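## Task

Remove the white block marked 1 from the tower and put it on the table lying flat, at least roughly two block widths away from the tower. The remaining tower must stay in its original spot, and its top block must sit flat and centred on it. Neither the removed block nor the top block may end up supported by the robot. Open the gripper and pull the arm away at the end. Anything held in place only by the robot does not count.

## Robot and tools

ROBOT. Two arms, left_arm and right_arm, each with a parallel two-finger gripper. Scene frame: origin on the table top midway between the arms, +z up, +x outward over the table, left_arm on the +y side. The names are not image sides. Bases: left_arm at (+0.002, +0.295, 0) m, quat_wxyz (+0.999, 0, 0, +0.052). right_arm at (-0.016, -0.316, 0) m, quat_wxyz (+1.000, 0, 0, +0.013). In a gripper's own frame the fingers point along +z and close along y. The reported end_effector_position is the spot between the finger pads, about 1 cm short of the tips. A wrist camera mount sits on each gripper and can hit things. Joint ranges (rad): waist -2.618 to 3.054, shoulder 0.000 to 3.142, elbow 0.000 to 3.142, wrist pitch -1.571 to 1.571, wrist yaw -1.571 to 1.571, wrist roll -2.094 to 2.094.

THE 14-NUMBER ROW. Every motion command is one flat list of 14 numbers, each in [-1, 1]: left_arm dx, dy, dz, rx, ry, rz, opening, then right_arm in the same order. Always send all 14, even if one arm stays still. dx..rz are offsets, not poses: measured in that gripper's own axes from its pose in the most recent result that shows it (for a second or later call inside one reply, from where it is when that call starts). 1.0 equals 0.6 m of travel or 180 degrees; rx, ry, rz form one rotation vector. Opening is absolute, not an offset: +1 fully open (0.094 m), -1 closed. Zero offsets are not idle: they pull the arm back to the reference pose.

TOOLS.
- execute_actions: argument actions is a list holding at most one item. Empty list [] just reports the state (with pictures). An action item is {"rows": [...], "steps": n}: 1 to 15 rows, n from 7 to 15 control steps of 1/30 s (default 15). One row per step; the last row repeats if rows run out. Each row is counted from the same reference pose, not from the previous row. A wait item is {"steps": n} with n up to 300, counted from the previous result, so your reply time is included. Optional pictures: true adds camera images. A refused call sends nothing.
- move: target is one 14-number row as above (offsets, same reference rule); speed in m/s, 0.002 to 0.5, default 0.25, rotation limited to twice that in rad/s. Both grippers follow straight paths that finish together in 0.5 to 10 s; longer paths are cut at 10 s. Openings are sent at the start. Paths ignore obstacles and the other arm. The result adds a move: line with the ending (done, off_target, moving, held, fault), any limits (paced = target clipped; held = a check blocked steps, after which the arm may jump fast), and each gripper's distance to its target. Pictures included.
- wait: seconds from 0 to 10; the robot gets nothing new.
- zoom_image: camera (cam_high, cam_low, cam_left_wrist, cam_right_wrist) and region [x0, y0, x1, y1] in pixels of that 504x504 image, top-left origin, no larger than 504 by 504.
- read_manual: section "licences" only; no motion.
- finished_scene: scene = the number of the scene being ended.

TIMING. The simulation keeps running while you think. Each action's result is read 7 steps before it ends; those steps run during your reply. Afterwards an arm only drifts to its last clipped pose. Per step the commanded pose is clipped to within 70 mm and 16 degrees of the measured pose, so a far target may need several actions; check the result and send the remainder. If both position and orientation cannot be met, position wins. Elbows cannot straighten fully.

RESULTS. A state line gives each gripper's position (m) and quat_wxyz in the scene frame; printed positions can be a bit off, more at long reach. grip_measured is the finger gap on the command scale; the last value in Joint positions is the gap in metres. Readings may be off by about 1 mm. Hand target (only when nothing is kept back) shows where the controller is driving each gripper. pose unreachable means the clearance check altered or blocked an arm's command; HELD marks the steps where that happened. MOTOR HOT warns from 75 °C; OVER-TEMPERATURE FAULT means a stop (at 90 °C for 10 s; at 100 °C the arm goes limp and drops).

PRACTICAL ADVICE. Arms tend to finish a centimetre or more low and sink further under repeated zero offsets; to hold one steady, send the correction to its intended pose in a reply's first call and zeros after, aiming a bit higher if it still sags. To grasp, command an opening roughly 0.03 below grip_measured; less squeezes more gently. Finger force tops out near 50 to 62 N. Contacts are harder at higher speed and with targets set deeper past the contact, so approach slowly and aim just at the surface. Brief external tugs or pushes may occur. Avoid: arms touching or pushing each other, dropping or slamming blocks, toppling the tower, anything leaving the table, long heavy holds that heat motors. When the block is placed, open fully and lift away before ending the scene.

Each tool is called after "Request:" as name(argument=value, ...), one argument or row to a line, values as JSON.

## Session

Request:
execute_actions(
  actions=[],
)

Scene clock: 0.00 s of 3920.00 s.
left_arm: end_effector_position=(+0.3047, +0.3350, +0.1274) grip_measured=+1.000 end_effector_quat_wxyz=(+0.039, +0.772, +0.620, +0.135) | right_arm: end_effector_position=(+0.2430, -0.1091, +0.2916) grip_measured=+1.000 end_effector_quat_wxyz=(+0.585, -0.433, +0.568, -0.385)
Joint positions: left_arm=[-0.026  1.448  1.151 -1.006 -0.088  1.879  0.094] | right_arm=[ 1.146  1.072  0.623  0.406  1.103 -1.195  0.094]
Joint velocities: left_arm=[-0.002 -0.007  0.002  0.081 -0.022  0.022  0.   ] | right_arm=[-0.022  0.007 -0.002 -0.037  0.051  0.007  0.   ]
Hand target (left_arm): +0.306, +0.334, +0.132; +0.045, +0.771, +0.620, +0.140
Hand target (right_arm): +0.243, -0.110, +0.299; +0.593, -0.422, +0.571, -0.379

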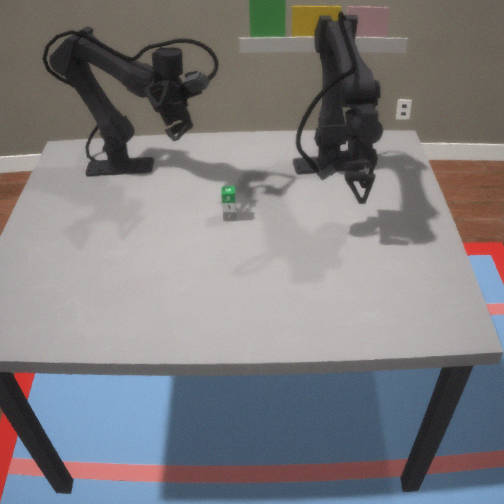

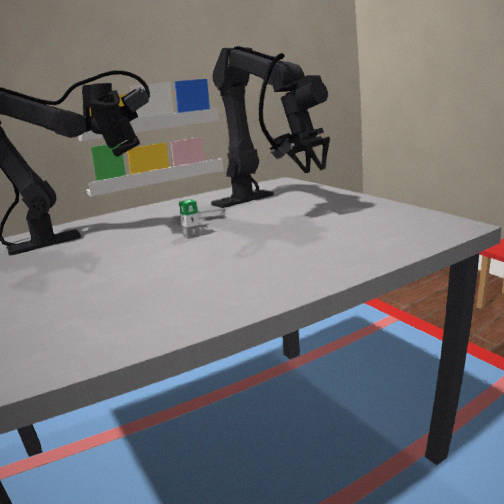

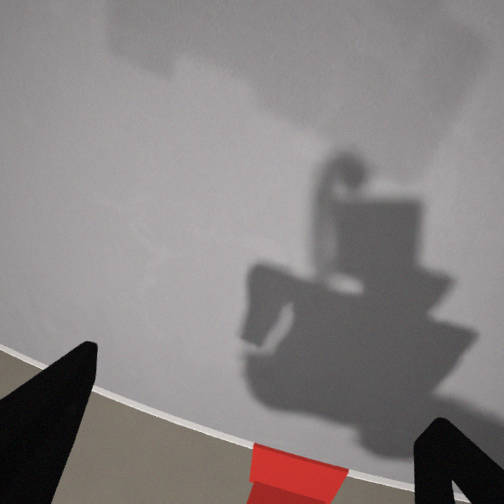

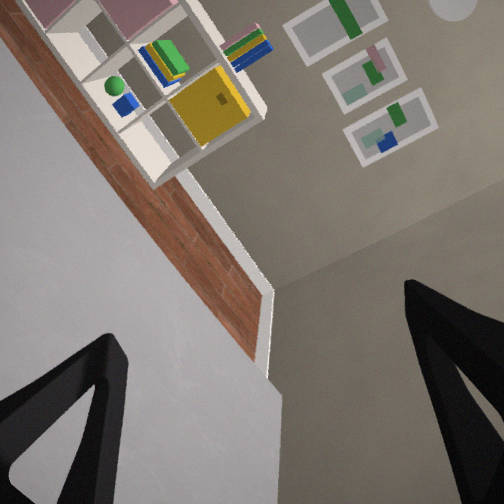

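Request:
zoom_image(
  camera="cam_high",
  region=[190, 165, 270, 245],
)

Request:
zoom_image(
  camera="cam_low",
  region=[150, 180, 230, 260],
)

Region (190, 165, 270, 245) of cam_high's 504x504 image, scaled by 6.300, with more detail than that image has.

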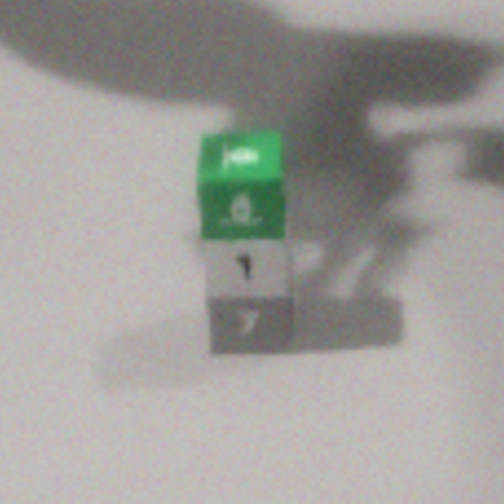

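Region (150, 180, 230, 260) of cam_low's 504x504 image, scaled by 6.300, with more detail than that image has.

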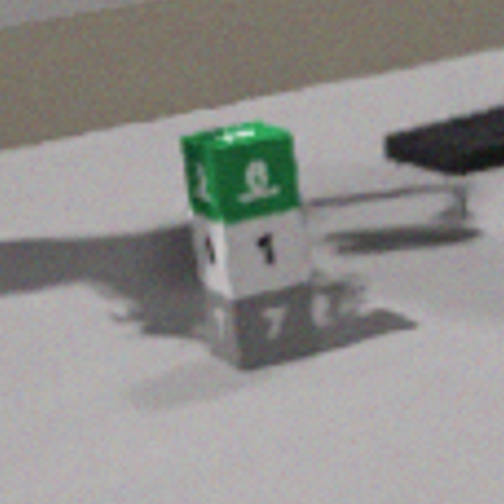

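Request:
move(
  target=[-0.434,-0.026,-0.257,0.0788,-0.0435,-0.0688,1, 0.2995,0.059,-0.087,-0.485,0.100,-0.0675,1],
  speed=0.3,
)

Scene clock: 6.67 s of 3920.00 s.
left_arm: end_effector_position=(+0.1981, +0.0816, +0.2247) grip_measured=+1.000 end_effector_quat_wxyz=(+0.057, +0.708, +0.703, +0.014) | right_arm: end_effector_position=(+0.2031, -0.2732, +0.1967) grip_measured=+1.000 end_effector_quat_wxyz=(-0.024, +0.701, -0.713, +0.020)
Joint positions: left_arm=[-0.956  1.592  1.712 -1.578 -0.035  0.728  0.094] | right_arm=[ 0.168  1.36   1.393 -1.541  0.008 -1.359  0.094]
Joint velocities: left_arm=[-0.002 -0.002 -0.002 -0.066  0.037 -0.007  0.   ] | right_arm=[-0.002 -0.002 -0.017  0.022 -0.022 -0.051  0.   ]
Hand target (left_arm): +0.197, +0.077, +0.230; +0.062, +0.707, +0.704, +0.006
Hand target (right_arm): +0.201, -0.272, +0.198; -0.024, +0.703, -0.711, +0.008
Off the commanded pose (left_arm): 0.013 m, 7 deg.
Off the commanded pose (right_arm): 0.005 m, 4 deg.
joint sent to its limit (left arm) — the command would take joint 4 (wrist pitch) past its lower limit, so that joint was sent only as far as its limit.
joint sent to its limit (right arm) — the command would take joint 4 (wrist pitch) past its lower limit, so that joint was sent only as far as its limit.
Kept back: nothing.
After step 90, 0.47 s passed at rest.
move: off_target (left_arm, right_arm)

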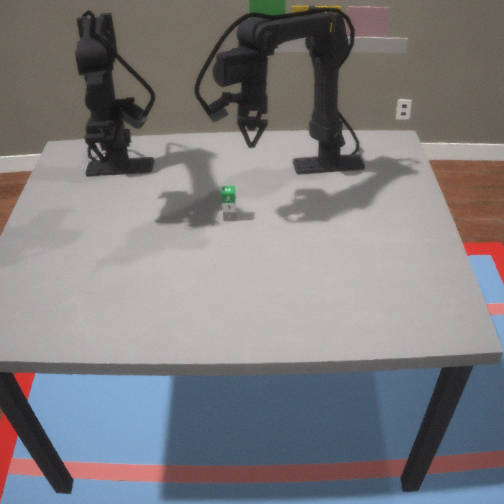

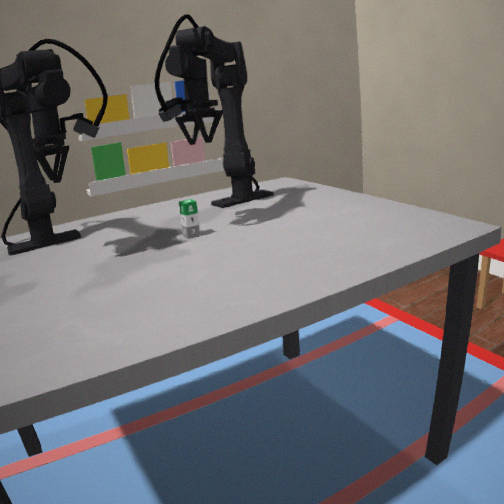

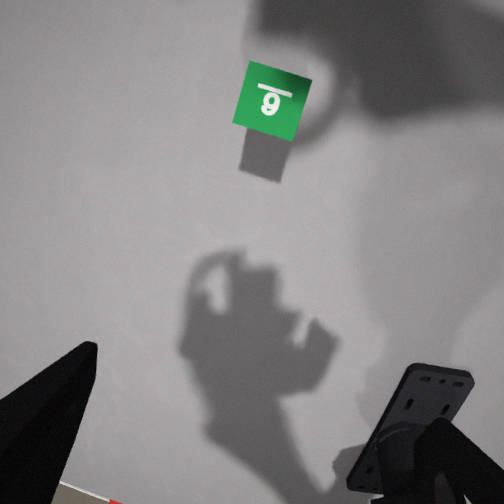

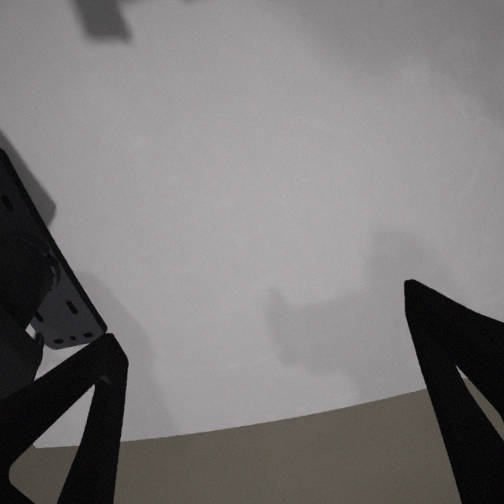

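Request:
move(
  target=[-0.109,0.025,0.127,0.032,0.0194,-0.002,1, -0.038,-0.028,0.078,-0.014,0.017,0.494,1],
  speed=0.3,
)

Scene clock: 14.77 s of 3920.00 s.
left_arm: end_effector_position=(+0.2188, +0.0203, +0.1512) grip_measured=+1.000 end_effector_quat_wxyz=(-0.016, +0.707, +0.707, +0.011) | right_arm: end_effector_position=(+0.2200, -0.2553, +0.1547) grip_measured=+1.000 end_effector_quat_wxyz=(+0.001, -0.002, +1.000, -0.003)
Joint positions: left_arm=[-1.018  1.912  1.799 -1.493 -0.018  0.656  0.094] | right_arm=[ 0.226  1.466  1.313 -1.419  0.007  0.248  0.094]
Joint velocities: left_arm=[-0.007 -0.012  0.002 -0.007  0.051 -0.007  0.   ] | right_arm=[-0.012 -0.007 -0.007 -0.051 -0.051 -0.007  0.   ]
Hand target (left_arm): +0.220, +0.010, +0.157; +0.001, +0.708, +0.706, +0.001
Hand target (right_arm): +0.222, -0.251, +0.150; -0.001, +0.000, +1.000, -0.000
Off the commanded pose (left_arm): 0.009 m, 2 deg.
Off the commanded pose (right_arm): 0.007 m, 0 deg.
Kept back: nothing.
After step 90, 1.90 s passed at rest.
move: done

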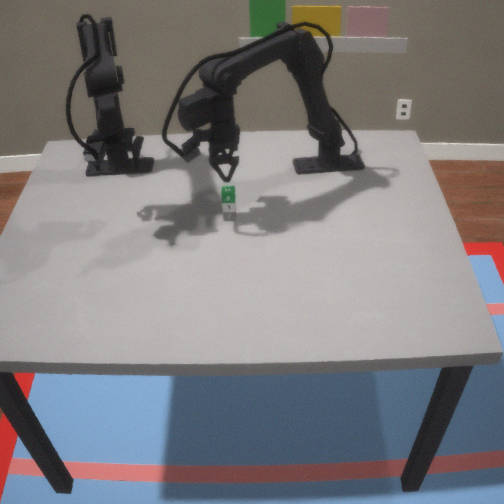

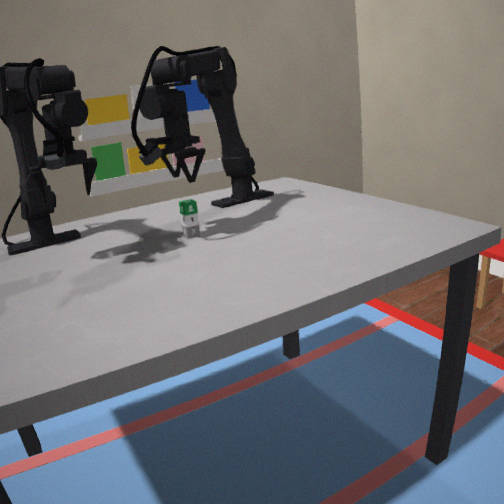

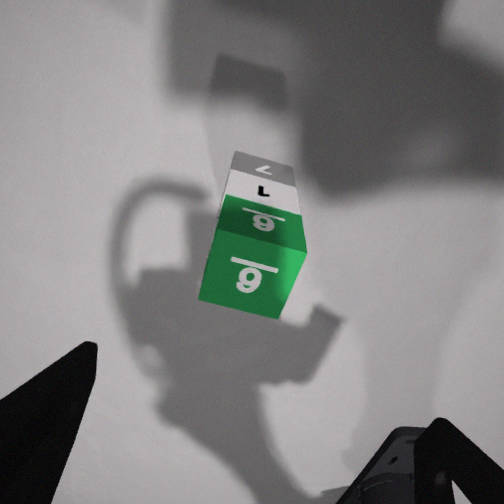

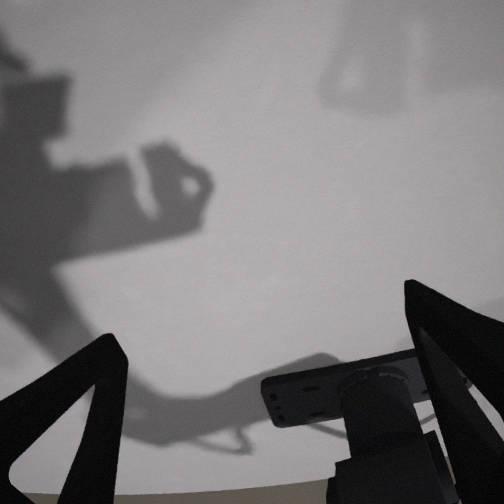

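Request:
zoom_image(
  camera="cam_high",
  region=[190, 145, 270, 225],
)

Request:
zoom_image(
  camera="cam_low",
  region=[140, 140, 240, 240],
)

Region (190, 145, 270, 225) of cam_high's 504x504 image, scaled by 6.300, with more detail than that image has.

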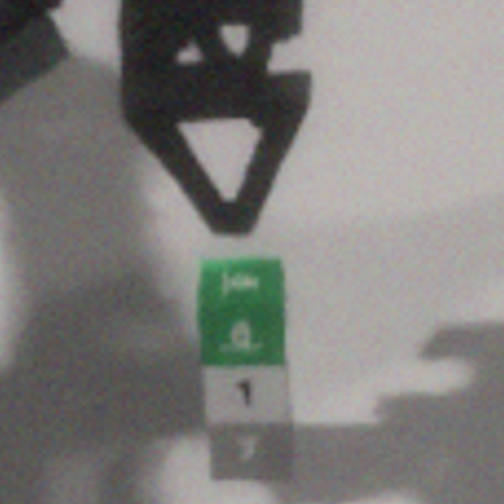

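Region (140, 140, 240, 240) of cam_low's 504x504 image, scaled by 5.040, with more detail than that image has.

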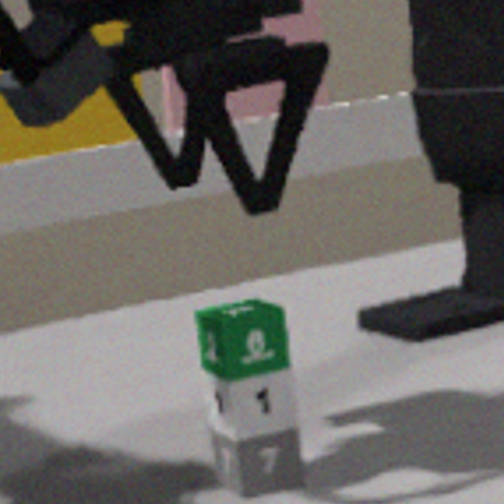

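Request:
move(
  target=[-0.0173,0.0107,0.1045,-0.002,-0.012,0,1, 0,0,-0.004,0,0,0,1],
  speed=0.1,
)

Request:
zoom_image(
  camera="cam_low",
  region=[140, 150, 240, 250],
)

Request:
zoom_image(
  camera="cam_high",
  region=[190, 150, 270, 230],
)

Scene clock: 18.20 s of 3920.00 s.
left_arm: end_effector_position=(+0.2239, +0.0125, +0.0895) grip_measured=+1.000 end_effector_quat_wxyz=(-0.004, +0.707, +0.707, +0.007) | right_arm: end_effector_position=(+0.2200, -0.2552, +0.1547) grip_measured=+1.000 end_effector_quat_wxyz=(+0.001, -0.001, +1.000, -0.003)
Joint positions: left_arm=[-1.018  1.923  1.569 -1.228 -0.014  0.657  0.094] | right_arm=[ 0.226  1.466  1.313 -1.418  0.007  0.251  0.094]
Joint velocities: left_arm=[-0.007 -0.002 -0.017 -0.037 -0.007 -0.066  0.   ] | right_arm=[-0.017 -0.017  0.002  0.007  0.007 -0.007  0.   ]
Hand target (left_arm): +0.225, +0.011, +0.088; -0.001, +0.707, +0.707, -0.000
Hand target (right_arm): +0.220, -0.255, +0.157; +0.001, -0.002, +1.000, -0.003
Off the commanded pose (left_arm): 0.002 m, 1 deg.
Off the commanded pose (right_arm): 0.002 m, 0 deg.
Kept back: nothing.
move: done

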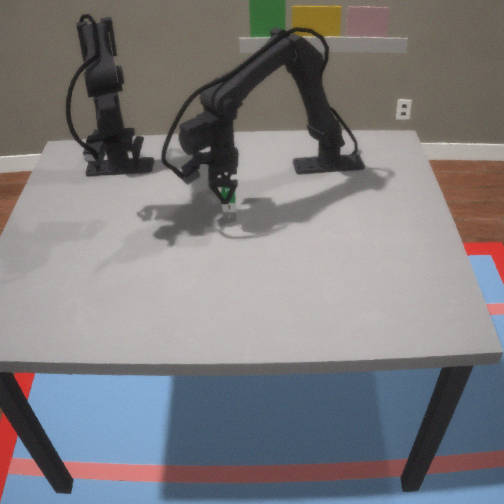

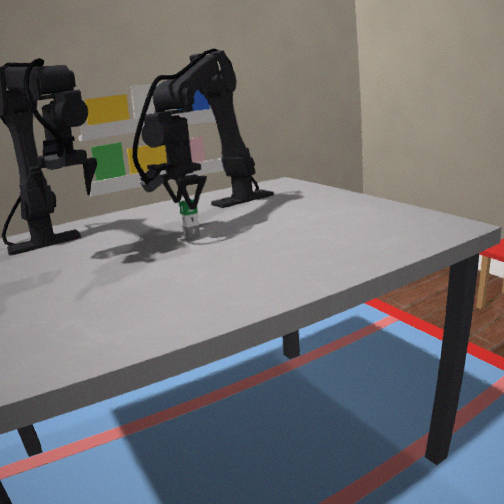

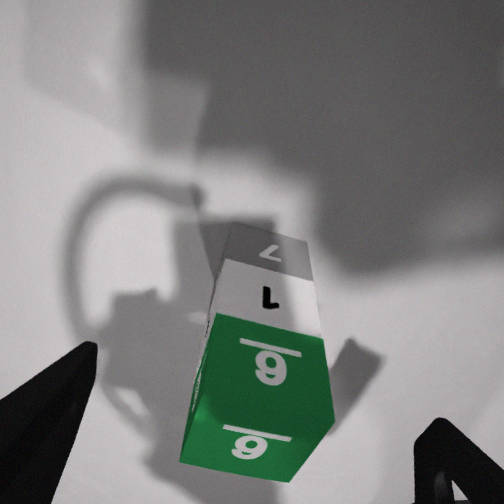

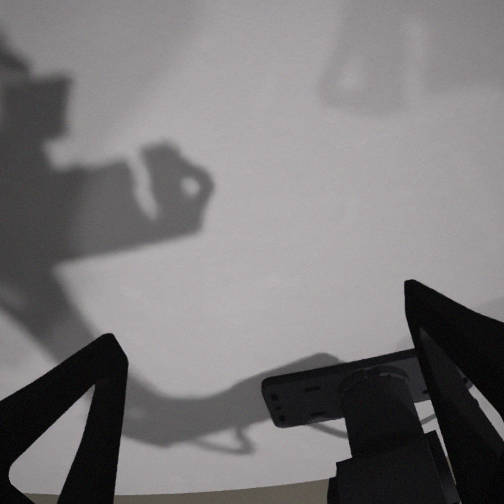

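Region (140, 150, 240, 250) of cam_low's 504x504 image, scaled by 5.040, with more detail than that image has.

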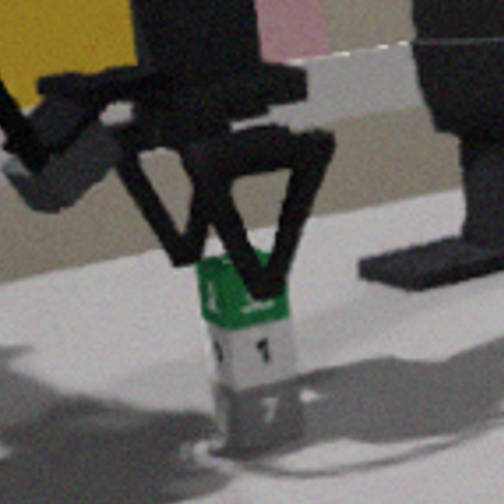

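Region (190, 150, 270, 230) of cam_high's 504x504 image, scaled by 6.300, with more detail than that image has.

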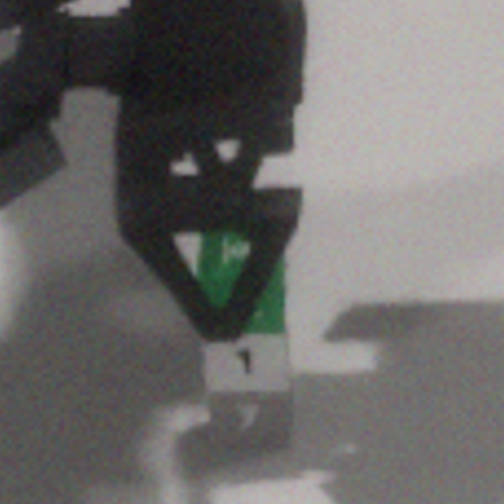

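Request:
move(
  target=[0.015,0,0.015,0,0,0,0.1, 0,0,-0.004,0,0,0,1],
  speed=0.05,
)

Request:
zoom_image(
  camera="cam_low",
  region=[140, 150, 240, 250],
)

Request:
zoom_image(
  camera="cam_high",
  region=[190, 150, 270, 230],
)

Scene clock: 19.70 s of 3920.00 s.
left_arm: end_effector_position=(+0.2204, +0.0218, +0.0752) grip_measured=+0.102 end_effector_quat_wxyz=(-0.019, +0.708, +0.706, +0.009) | right_arm: end_effector_position=(+0.2200, -0.2552, +0.1547) grip_measured=+1.000 end_effector_quat_wxyz=(+0.001, -0.001, +1.000, -0.003)
Joint positions: left_arm=[-1.01   1.923  1.511 -1.199 -0.014  0.667  0.052] | right_arm=[ 0.226  1.466  1.313 -1.418  0.007  0.251  0.094]
Joint velocities: left_arm=[ 0.002  0.032 -0.012  0.081 -0.007 -0.022 -0.   ] | right_arm=[-0.017 -0.002  0.017 -0.022 -0.066 -0.051  0.   ]
Hand target (left_arm): +0.224, +0.021, +0.080; -0.005, +0.707, +0.707, +0.008
Hand target (right_arm): +0.220, -0.255, +0.157; +0.001, -0.001, +1.000, -0.003
Off the commanded pose (left_arm): 0.006 m, 2 deg.
Off the commanded pose (right_arm): 0.002 m, 0 deg.
Kept back: nothing.
move: done

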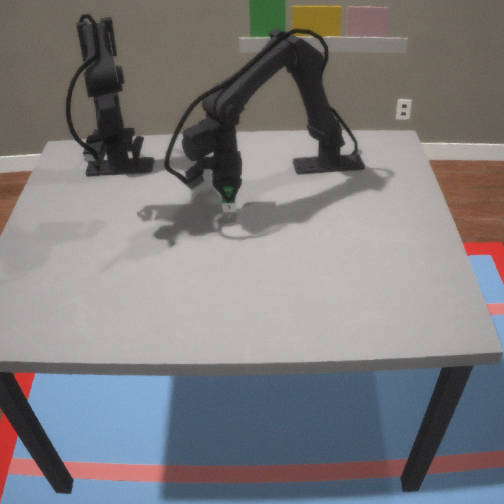

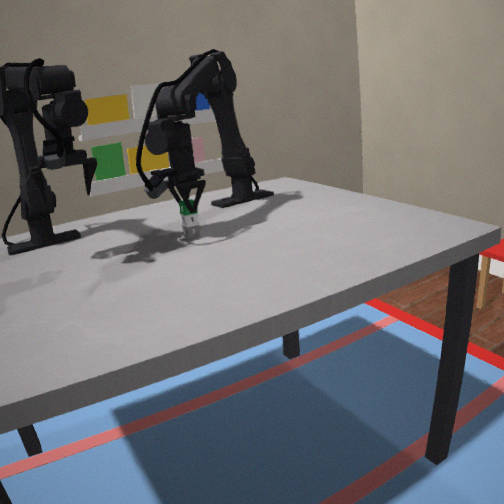

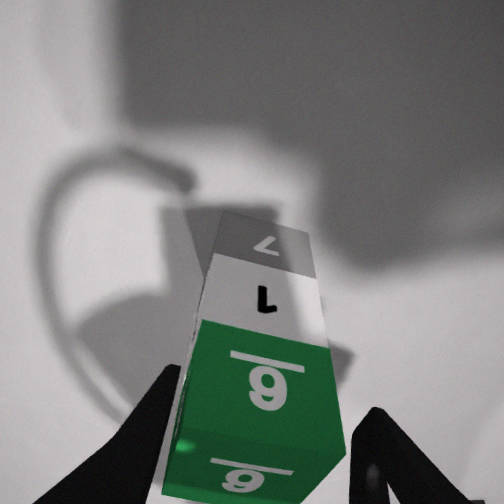

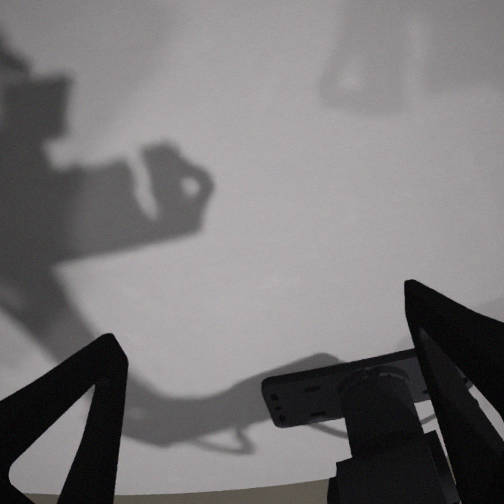

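Region (140, 150, 240, 250) of cam_low's 504x504 image, scaled by 5.040, with more detail than that image has.

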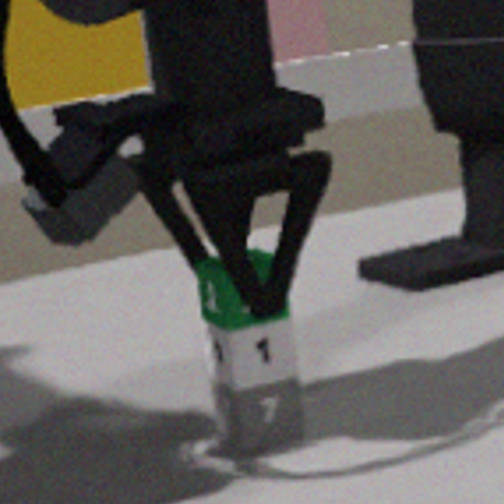

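Region (190, 150, 270, 230) of cam_high's 504x504 image, scaled by 6.300, with more detail than that image has.

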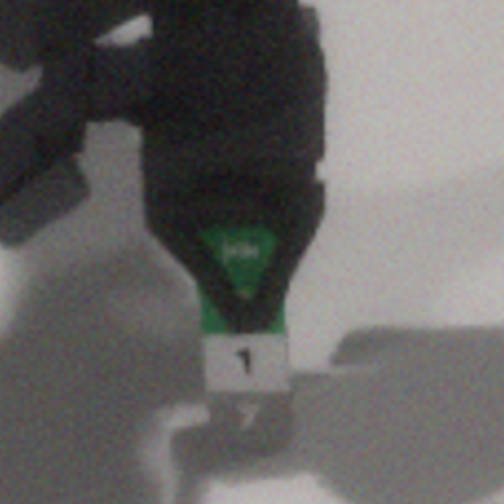

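Request:
move(
  target=[0,0.010,-0.008,-0.0045,-0.0126,0,0.1, 0,0,-0.004,0,0,0,1],
  speed=0.03,
)

Scene clock: 20.93 s of 3920.00 s.
left_arm: end_effector_position=(+0.2263, +0.0216, +0.0751) grip_measured=+0.102 end_effector_quat_wxyz=(-0.012, +0.708, +0.706, +0.008) | right_arm: end_effector_position=(+0.2200, -0.2552, +0.1547) grip_measured=+1.000 end_effector_quat_wxyz=(+0.001, -0.001, +1.000, -0.003)
Joint positions: left_arm=[-0.997  1.923  1.511 -1.184 -0.014  0.68   0.052] | right_arm=[ 0.226  1.466  1.313 -1.418  0.007  0.251  0.094]
Joint velocities: left_arm=[-0.012 -0.007 -0.002 -0.007  0.081  0.037  0.001] | right_arm=[ 0.002  0.002  0.007 -0.007 -0.022  0.022  0.   ]
Hand target (left_arm): +0.226, +0.022, +0.080; -0.001, +0.707, +0.707, -0.000
Hand target (right_arm): +0.220, -0.255, +0.157; +0.001, -0.001, +1.000, -0.003
Off the commanded pose (left_arm): 0.005 m, 2 deg.
Off the commanded pose (right_arm): 0.002 m, 0 deg.
Kept back: nothing.
move: done

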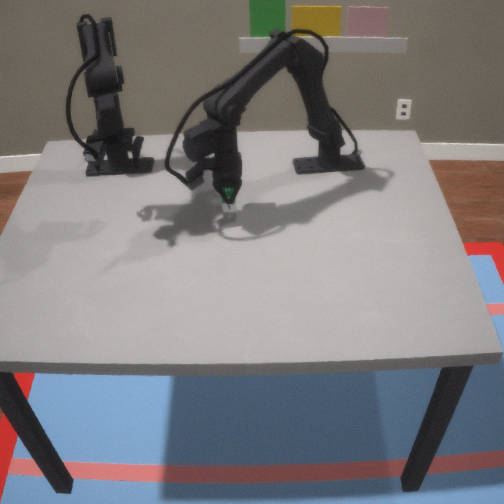

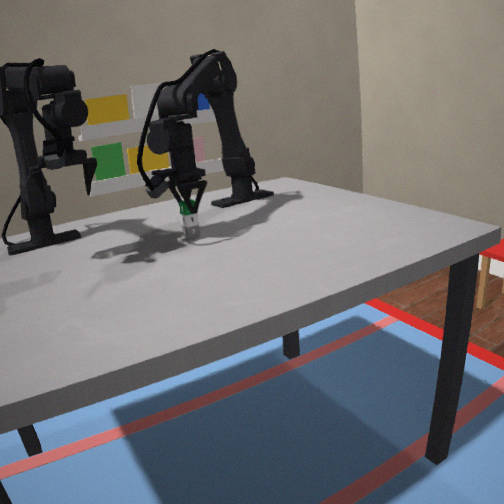

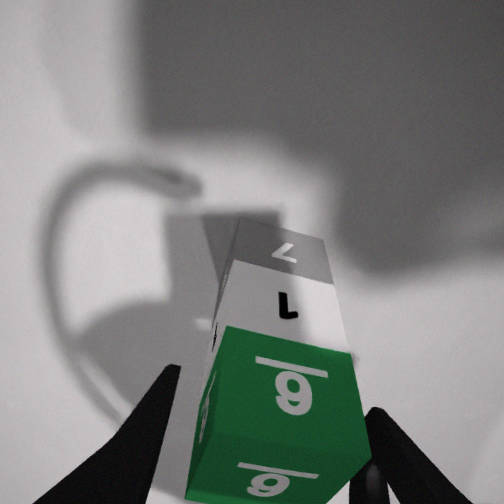

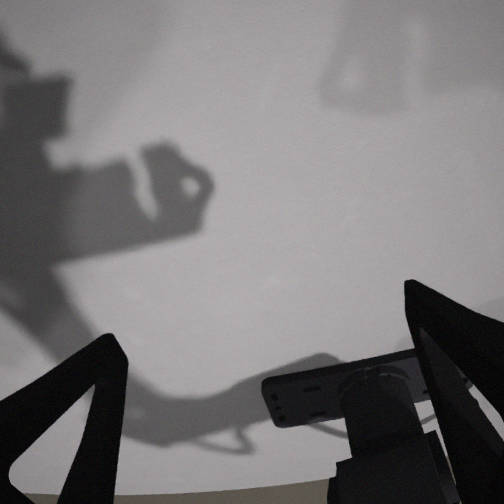

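Request:
move(
  target=[0,0,-0.018,-0.002,-0.009,0,-0.1, 0,0,-0.004,0,0,0,1],
  speed=0.03,
)

Request:
zoom_image(
  camera="cam_low",
  region=[140, 150, 240, 250],
)

Scene clock: 22.20 s of 3920.00 s.
left_arm: end_effector_position=(+0.2265, +0.0213, +0.0750) grip_measured=-0.098 end_effector_quat_wxyz=(-0.011, +0.708, +0.706, +0.008) | right_arm: end_effector_position=(+0.2200, -0.2552, +0.1547) grip_measured=+1.000 end_effector_quat_wxyz=(+0.001, -0.001, +1.000, -0.003)
Joint positions: left_arm=[-0.997  1.923  1.511 -1.183 -0.014  0.681  0.042] | right_arm=[ 0.226  1.466  1.313 -1.418  0.007  0.251  0.094]
Joint velocities: left_arm=[-0.017 -0.002  0.007  0.007 -0.007  0.022  0.   ] | right_arm=[ 0.022  0.002  0.007 -0.066 -0.051  0.037  0.   ]
Hand target (left_arm): +0.226, +0.021, +0.085; +0.001, +0.708, +0.706, +0.000
Hand target (right_arm): +0.220, -0.255, +0.157; +0.001, -0.001, +1.000, -0.003
Off the commanded pose (left_arm): 0.011 m, 2 deg.
Off the commanded pose (right_arm): 0.002 m, 0 deg.
Kept back: nothing.
move: off_target (left_arm)

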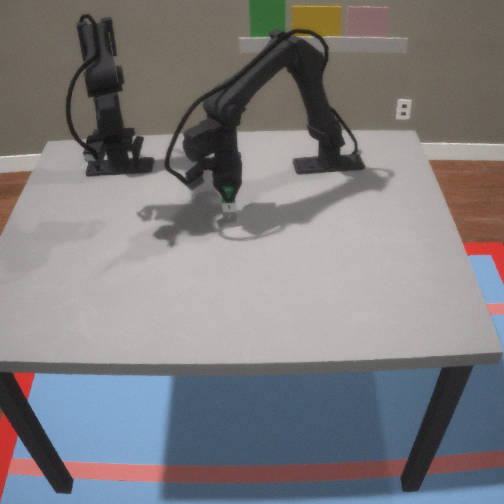

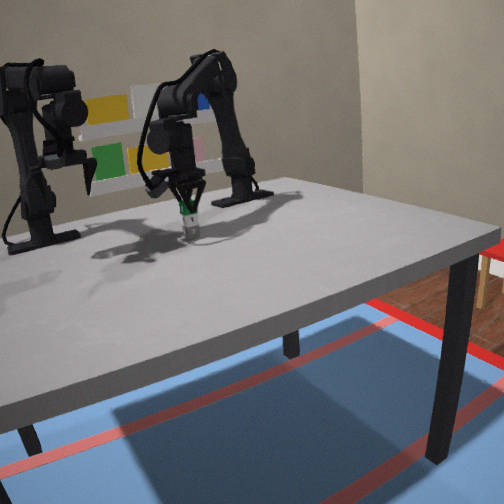

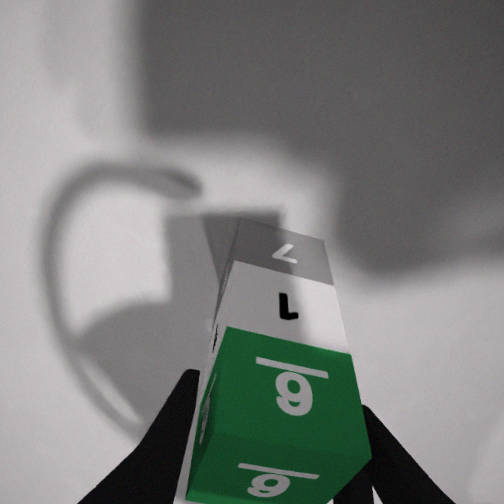

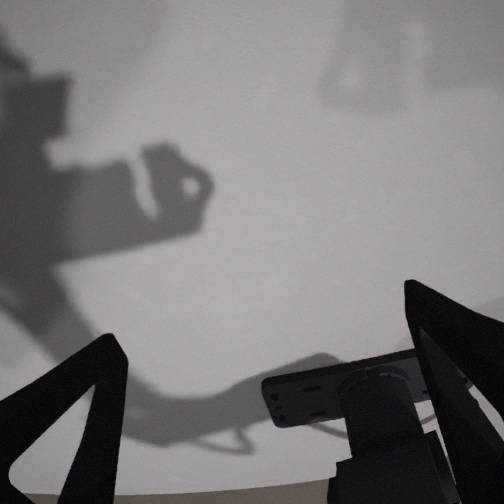

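Region (140, 150, 240, 250) of cam_low's 504x504 image, scaled by 5.040, with more detail than that image has.

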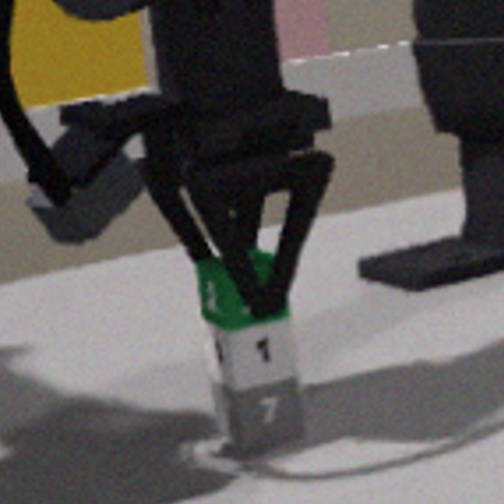

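Request:
execute_actions(
  actions=[
    {"rows": [[0,0,-0.012,0,0,0,-0.2, 0,0,-0.004,0,0,0,1],[0,0,-0.012,0,0,0,-0.24, 0,0,-0.004,0,0,0,1],[0,0,-0.012,0,0,0,-0.27, 0,0,-0.004,0,0,0,1],[0,0,-0.012,0,0,0,-0.29, 0,0,-0.004,0,0,0,1],[0,0,-0.012,0,0,0,-0.31, 0,0,-0.004,0,0,0,1]], "steps": 15},
  ],
)

Request:
wait(
  seconds=0.2,
)

Scene clock: 22.87 s of 3920.00 s.
left_arm: end_effector_position=(+0.2244, +0.0239, +0.0751) grip_measured=-0.308 end_effector_quat_wxyz=(-0.018, +0.708, +0.706, +0.009) | right_arm: end_effector_position=(+0.2200, -0.2552, +0.1547) grip_measured=+1.000 end_effector_quat_wxyz=(+0.001, -0.001, +1.000, -0.003)
Joint positions: left_arm=[-0.997  1.923  1.511 -1.196 -0.014  0.681  0.033] | right_arm=[ 0.226  1.466  1.313 -1.418  0.007  0.251  0.094]
Joint velocities: left_arm=[ 0.007  0.012 -0.007  0.037 -0.007 -0.007 -0.   ] | right_arm=[-0.002 -0.017 -0.007 -0.022  0.037  0.007  0.   ]
Steps of this call (steps 1 to 12: nothing new was sent; steps 13 to 20: the first 8 steps of this action). Readings (end_effector_position):
13: left_arm (+0.2262, +0.0216, +0.0751) | right_arm (+0.2200, -0.2552, +0.1547)
14: left_arm (+0.2258, +0.0221, +0.0751) | right_arm (+0.2200, -0.2552, +0.1547)
16: left_arm (+0.2250, +0.0231, +0.0751) | right_arm (+0.2200, -0.2552, +0.1547)
20: the state above

Scene clock: 23.30 s of 3920.00 s.
left_arm: end_effector_position=(+0.2241, +0.0242, +0.0752) grip_measured=-0.308 end_effector_quat_wxyz=(-0.018, +0.708, +0.706, +0.009) | right_arm: end_effector_position=(+0.2200, -0.2552, +0.1547) grip_measured=+1.000 end_effector_quat_wxyz=(+0.001, -0.001, +1.000, -0.003)
Joint positions: left_arm=[-0.997  1.923  1.511 -1.198 -0.014  0.681  0.033] | right_arm=[ 0.226  1.466  1.313 -1.418  0.007  0.251  0.094]
Joint velocities: left_arm=[-0.017 -0.002 -0.022 -0.066 -0.051  0.022 -0.   ] | right_arm=[-0.002 -0.007  0.002  0.037  0.037  0.051  0.   ]
Hand target (left_arm): +0.226, +0.021, +0.082; -0.011, +0.708, +0.706, +0.008
Hand target (right_arm): +0.220, -0.255, +0.157; +0.001, -0.001, +1.000, -0.003
Off the commanded pose (left_arm): 0.008 m, 1 deg.
Off the commanded pose (right_arm): 0.002 m, 0 deg.
Kept back: nothing.
Steps of this call (steps 1 to 7: the last 7 steps of your previous action; steps 8 to 13: nothing new was sent). Readings (end_effector_position):
1: left_arm (+0.2243, +0.0240, +0.0751) | right_arm (+0.2200, -0.2552, +0.1547)
2: left_arm (+0.2243, +0.0240, +0.0751) | right_arm (+0.2200, -0.2552, +0.1547)
4: left_arm (+0.2242, +0.0241, +0.0752) | right_arm (+0.2200, -0.2552, +0.1547)
8: left_arm (+0.2242, +0.0241, +0.0752) | right_arm (+0.2200, -0.2552, +0.1547)
13: the state above

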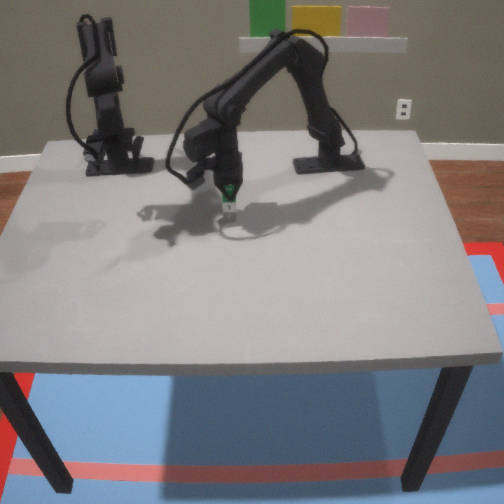

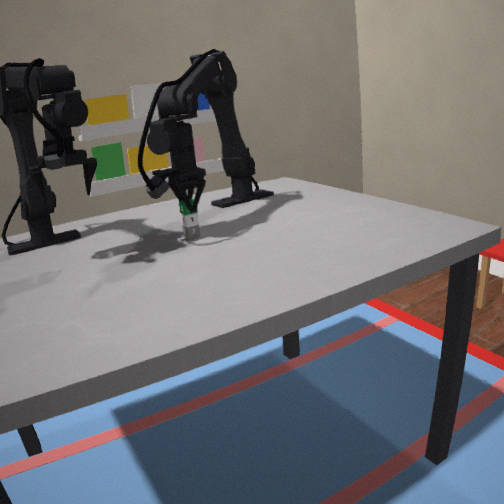

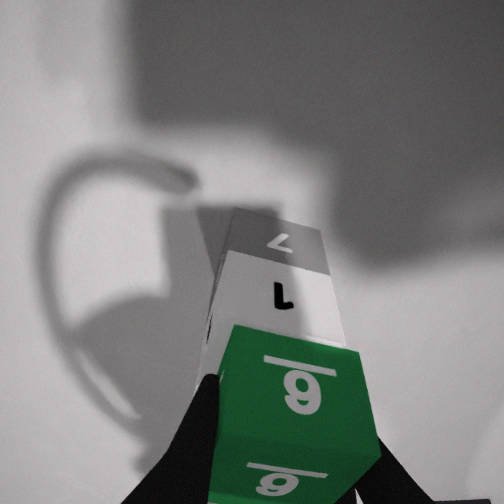

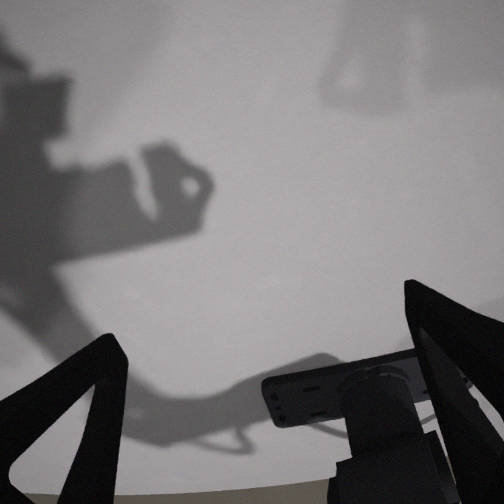

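Request:
execute_actions(
  actions=[
    {"rows": [[0,0,-0.012,0,0,0,-0.33, 0,0,-0.004,0,0,0,1],[0,0,-0.012,0,0,0,-0.35, 0,0,-0.004,0,0,0,1],[0,0,-0.012,0,0,0,-0.37, 0,0,-0.004,0,0,0,1],[0,0,-0.012,0,0,0,-0.39, 0,0,-0.004,0,0,0,1]], "steps": 15},
  ],
)

Scene clock: 23.83 s of 3920.00 s.
left_arm: end_effector_position=(+0.2227, +0.0261, +0.0753) grip_measured=-0.334 end_effector_quat_wxyz=(-0.023, +0.708, +0.706, +0.009) | right_arm: end_effector_position=(+0.2200, -0.2552, +0.1547) grip_measured=+1.000 end_effector_quat_wxyz=(+0.001, -0.001, +1.000, -0.003)
Joint positions: left_arm=[-0.997  1.923  1.511 -1.207 -0.014  0.681  0.031] | right_arm=[ 0.226  1.466  1.313 -1.418  0.007  0.251  0.094]
Joint velocities: left_arm=[-0.002  0.007  0.002  0.022 -0.066  0.037 -0.001] | right_arm=[-0.002 -0.022 -0.017  0.022  0.022 -0.037  0.   ]
Steps of this call (steps 1 to 8: nothing new was sent; steps 9 to 16: the first 8 steps of this action). Readings (end_effector_position):
9: left_arm (+0.2240, +0.0244, +0.0752) | right_arm (+0.2200, -0.2552, +0.1547)
10: left_arm (+0.2236, +0.0249, +0.0752) | right_arm (+0.2200, -0.2552, +0.1547)
12: left_arm (+0.2230, +0.0256, +0.0752) | right_arm (+0.2200, -0.2552, +0.1547)
16: the state above

Request:
move(
  target=[0.0045,-0.002,-0.11,-0.0063,-0.0145,0,-0.37, 0,0.09,0,0,0,0,1],
  speed=0.12,
)

Request:
move(
  target=[0.37,0,-0.01,0,0,0,-0.37, -0.01,0.367,0.05,0,0,0,1],
  speed=0.25,
)

Scene clock: 25.67 s of 3920.00 s.
left_arm: end_effector_position=(+0.2205, +0.0287, +0.1299) grip_measured=-0.334 end_effector_quat_wxyz=(-0.013, +0.709, +0.705, +0.008) | right_arm: end_effector_position=(+0.2128, -0.2054, +0.1503) grip_measured=+1.000 end_effector_quat_wxyz=(-0.009, -0.005, +1.000, -0.008)
Joint positions: left_arm=[-0.997  1.875  1.665 -1.389 -0.014  0.684  0.031] | right_arm=[ 0.424  1.525  1.35  -1.418  0.006  0.442  0.094]
Joint velocities: left_arm=[-0.007 -0.022  0.002  0.095 -0.007  0.022 -0.001] | right_arm=[ 0.002 -0.012  0.012 -0.037  0.081  0.022  0.   ]
Hand target (left_arm): +0.222, +0.027, +0.141; -0.000, +0.708, +0.706, -0.000
Hand target (right_arm): +0.219, -0.200, +0.153; -0.001, -0.001, +1.000, -0.003
Off your previous action's commanded pose (left_arm): 0.008 m, 1 deg at its last step (step 7 of this call).
Off your previous action's commanded pose (right_arm): 0.002 m, 0 deg at its last step (step 7 of this call).
Off the commanded pose (left_arm): 0.012 m, 2 deg.
Off the commanded pose (right_arm): 0.009 m, 1 deg.
Kept back: nothing.
move: off_target (left_arm)

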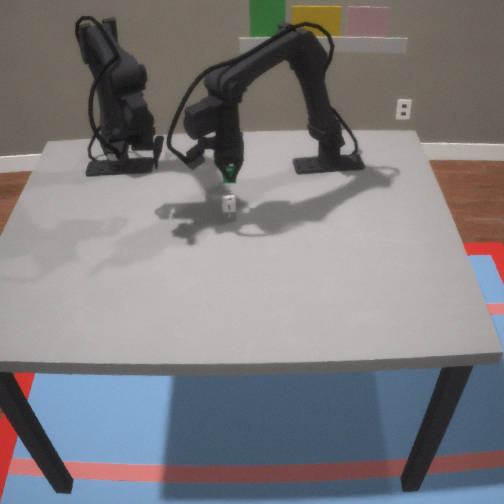

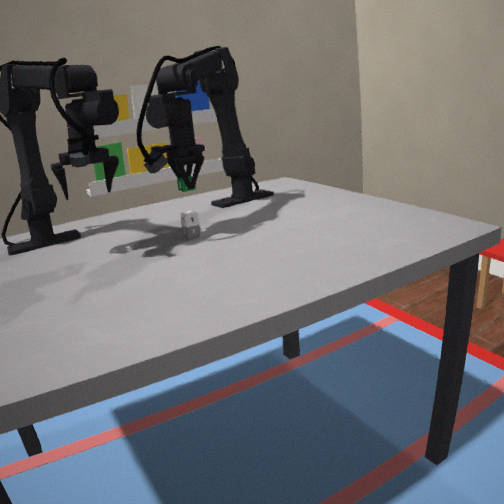

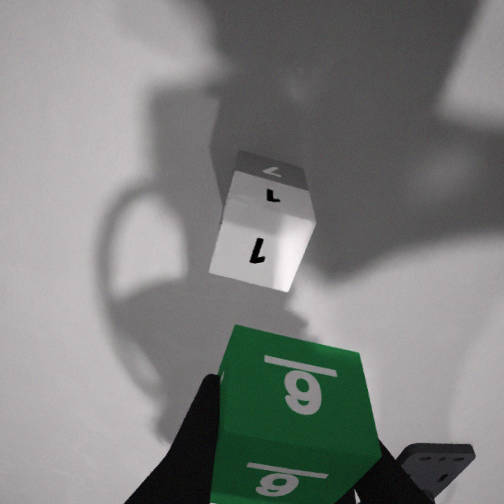

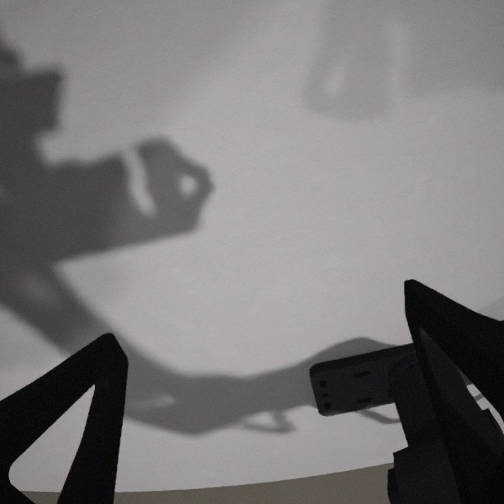

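Scene clock: 27.23 s of 3920.00 s.
left_arm: end_effector_position=(+0.2270, +0.2470, +0.1352) grip_measured=-0.334 end_effector_quat_wxyz=(-0.018, +0.708, +0.706, +0.005) | right_arm: end_effector_position=(+0.2125, +0.0141, +0.1063) grip_measured=+1.000 end_effector_quat_wxyz=(-0.013, -0.012, +1.000, -0.009)
Joint positions: left_arm=[-0.339  1.435  1.208 -1.37  -0.028  1.339  0.031] | right_arm=[ 0.932  2.117  1.919 -1.403 -0.011  0.935  0.094]
Joint velocities: left_arm=[ 0.002  0.002 -0.007  0.007 -0.007  0.022 -0.   ] | right_arm=[ 0.002  0.002  0.002 -0.125  0.022 -0.022  0.   ]
Hand target (left_arm): +0.222, +0.248, +0.137; -0.015, +0.709, +0.705, +0.002
Hand target (right_arm): +0.214, +0.014, +0.111; -0.013, -0.004, +1.000, -0.009
Off the commanded pose (left_arm): 0.010 m, 1 deg.
Off the commanded pose (right_arm): 0.011 m, 1 deg.
Kept back: nothing.
move: off_target (right_arm)

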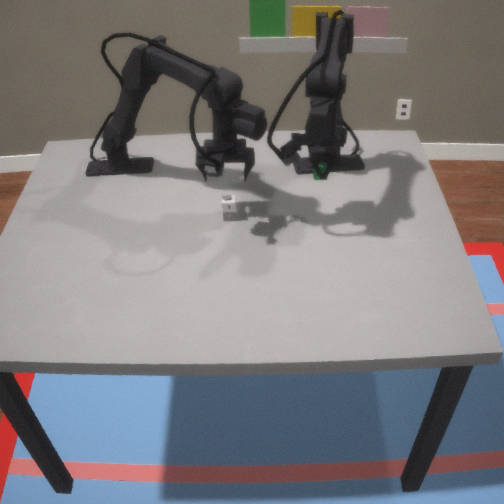

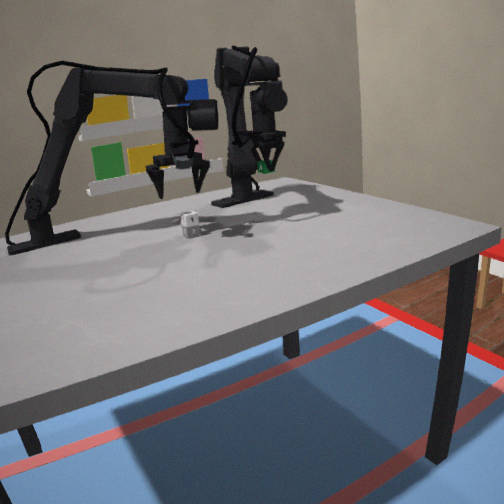

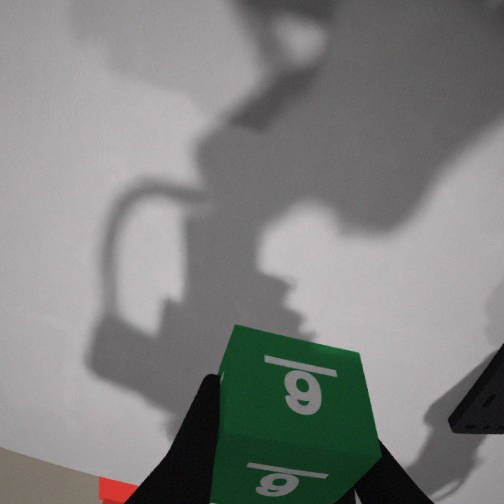

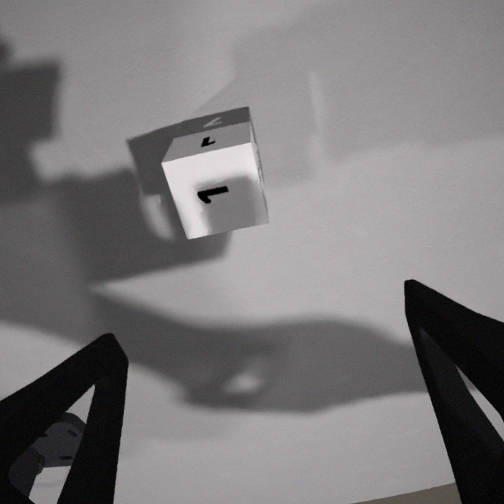

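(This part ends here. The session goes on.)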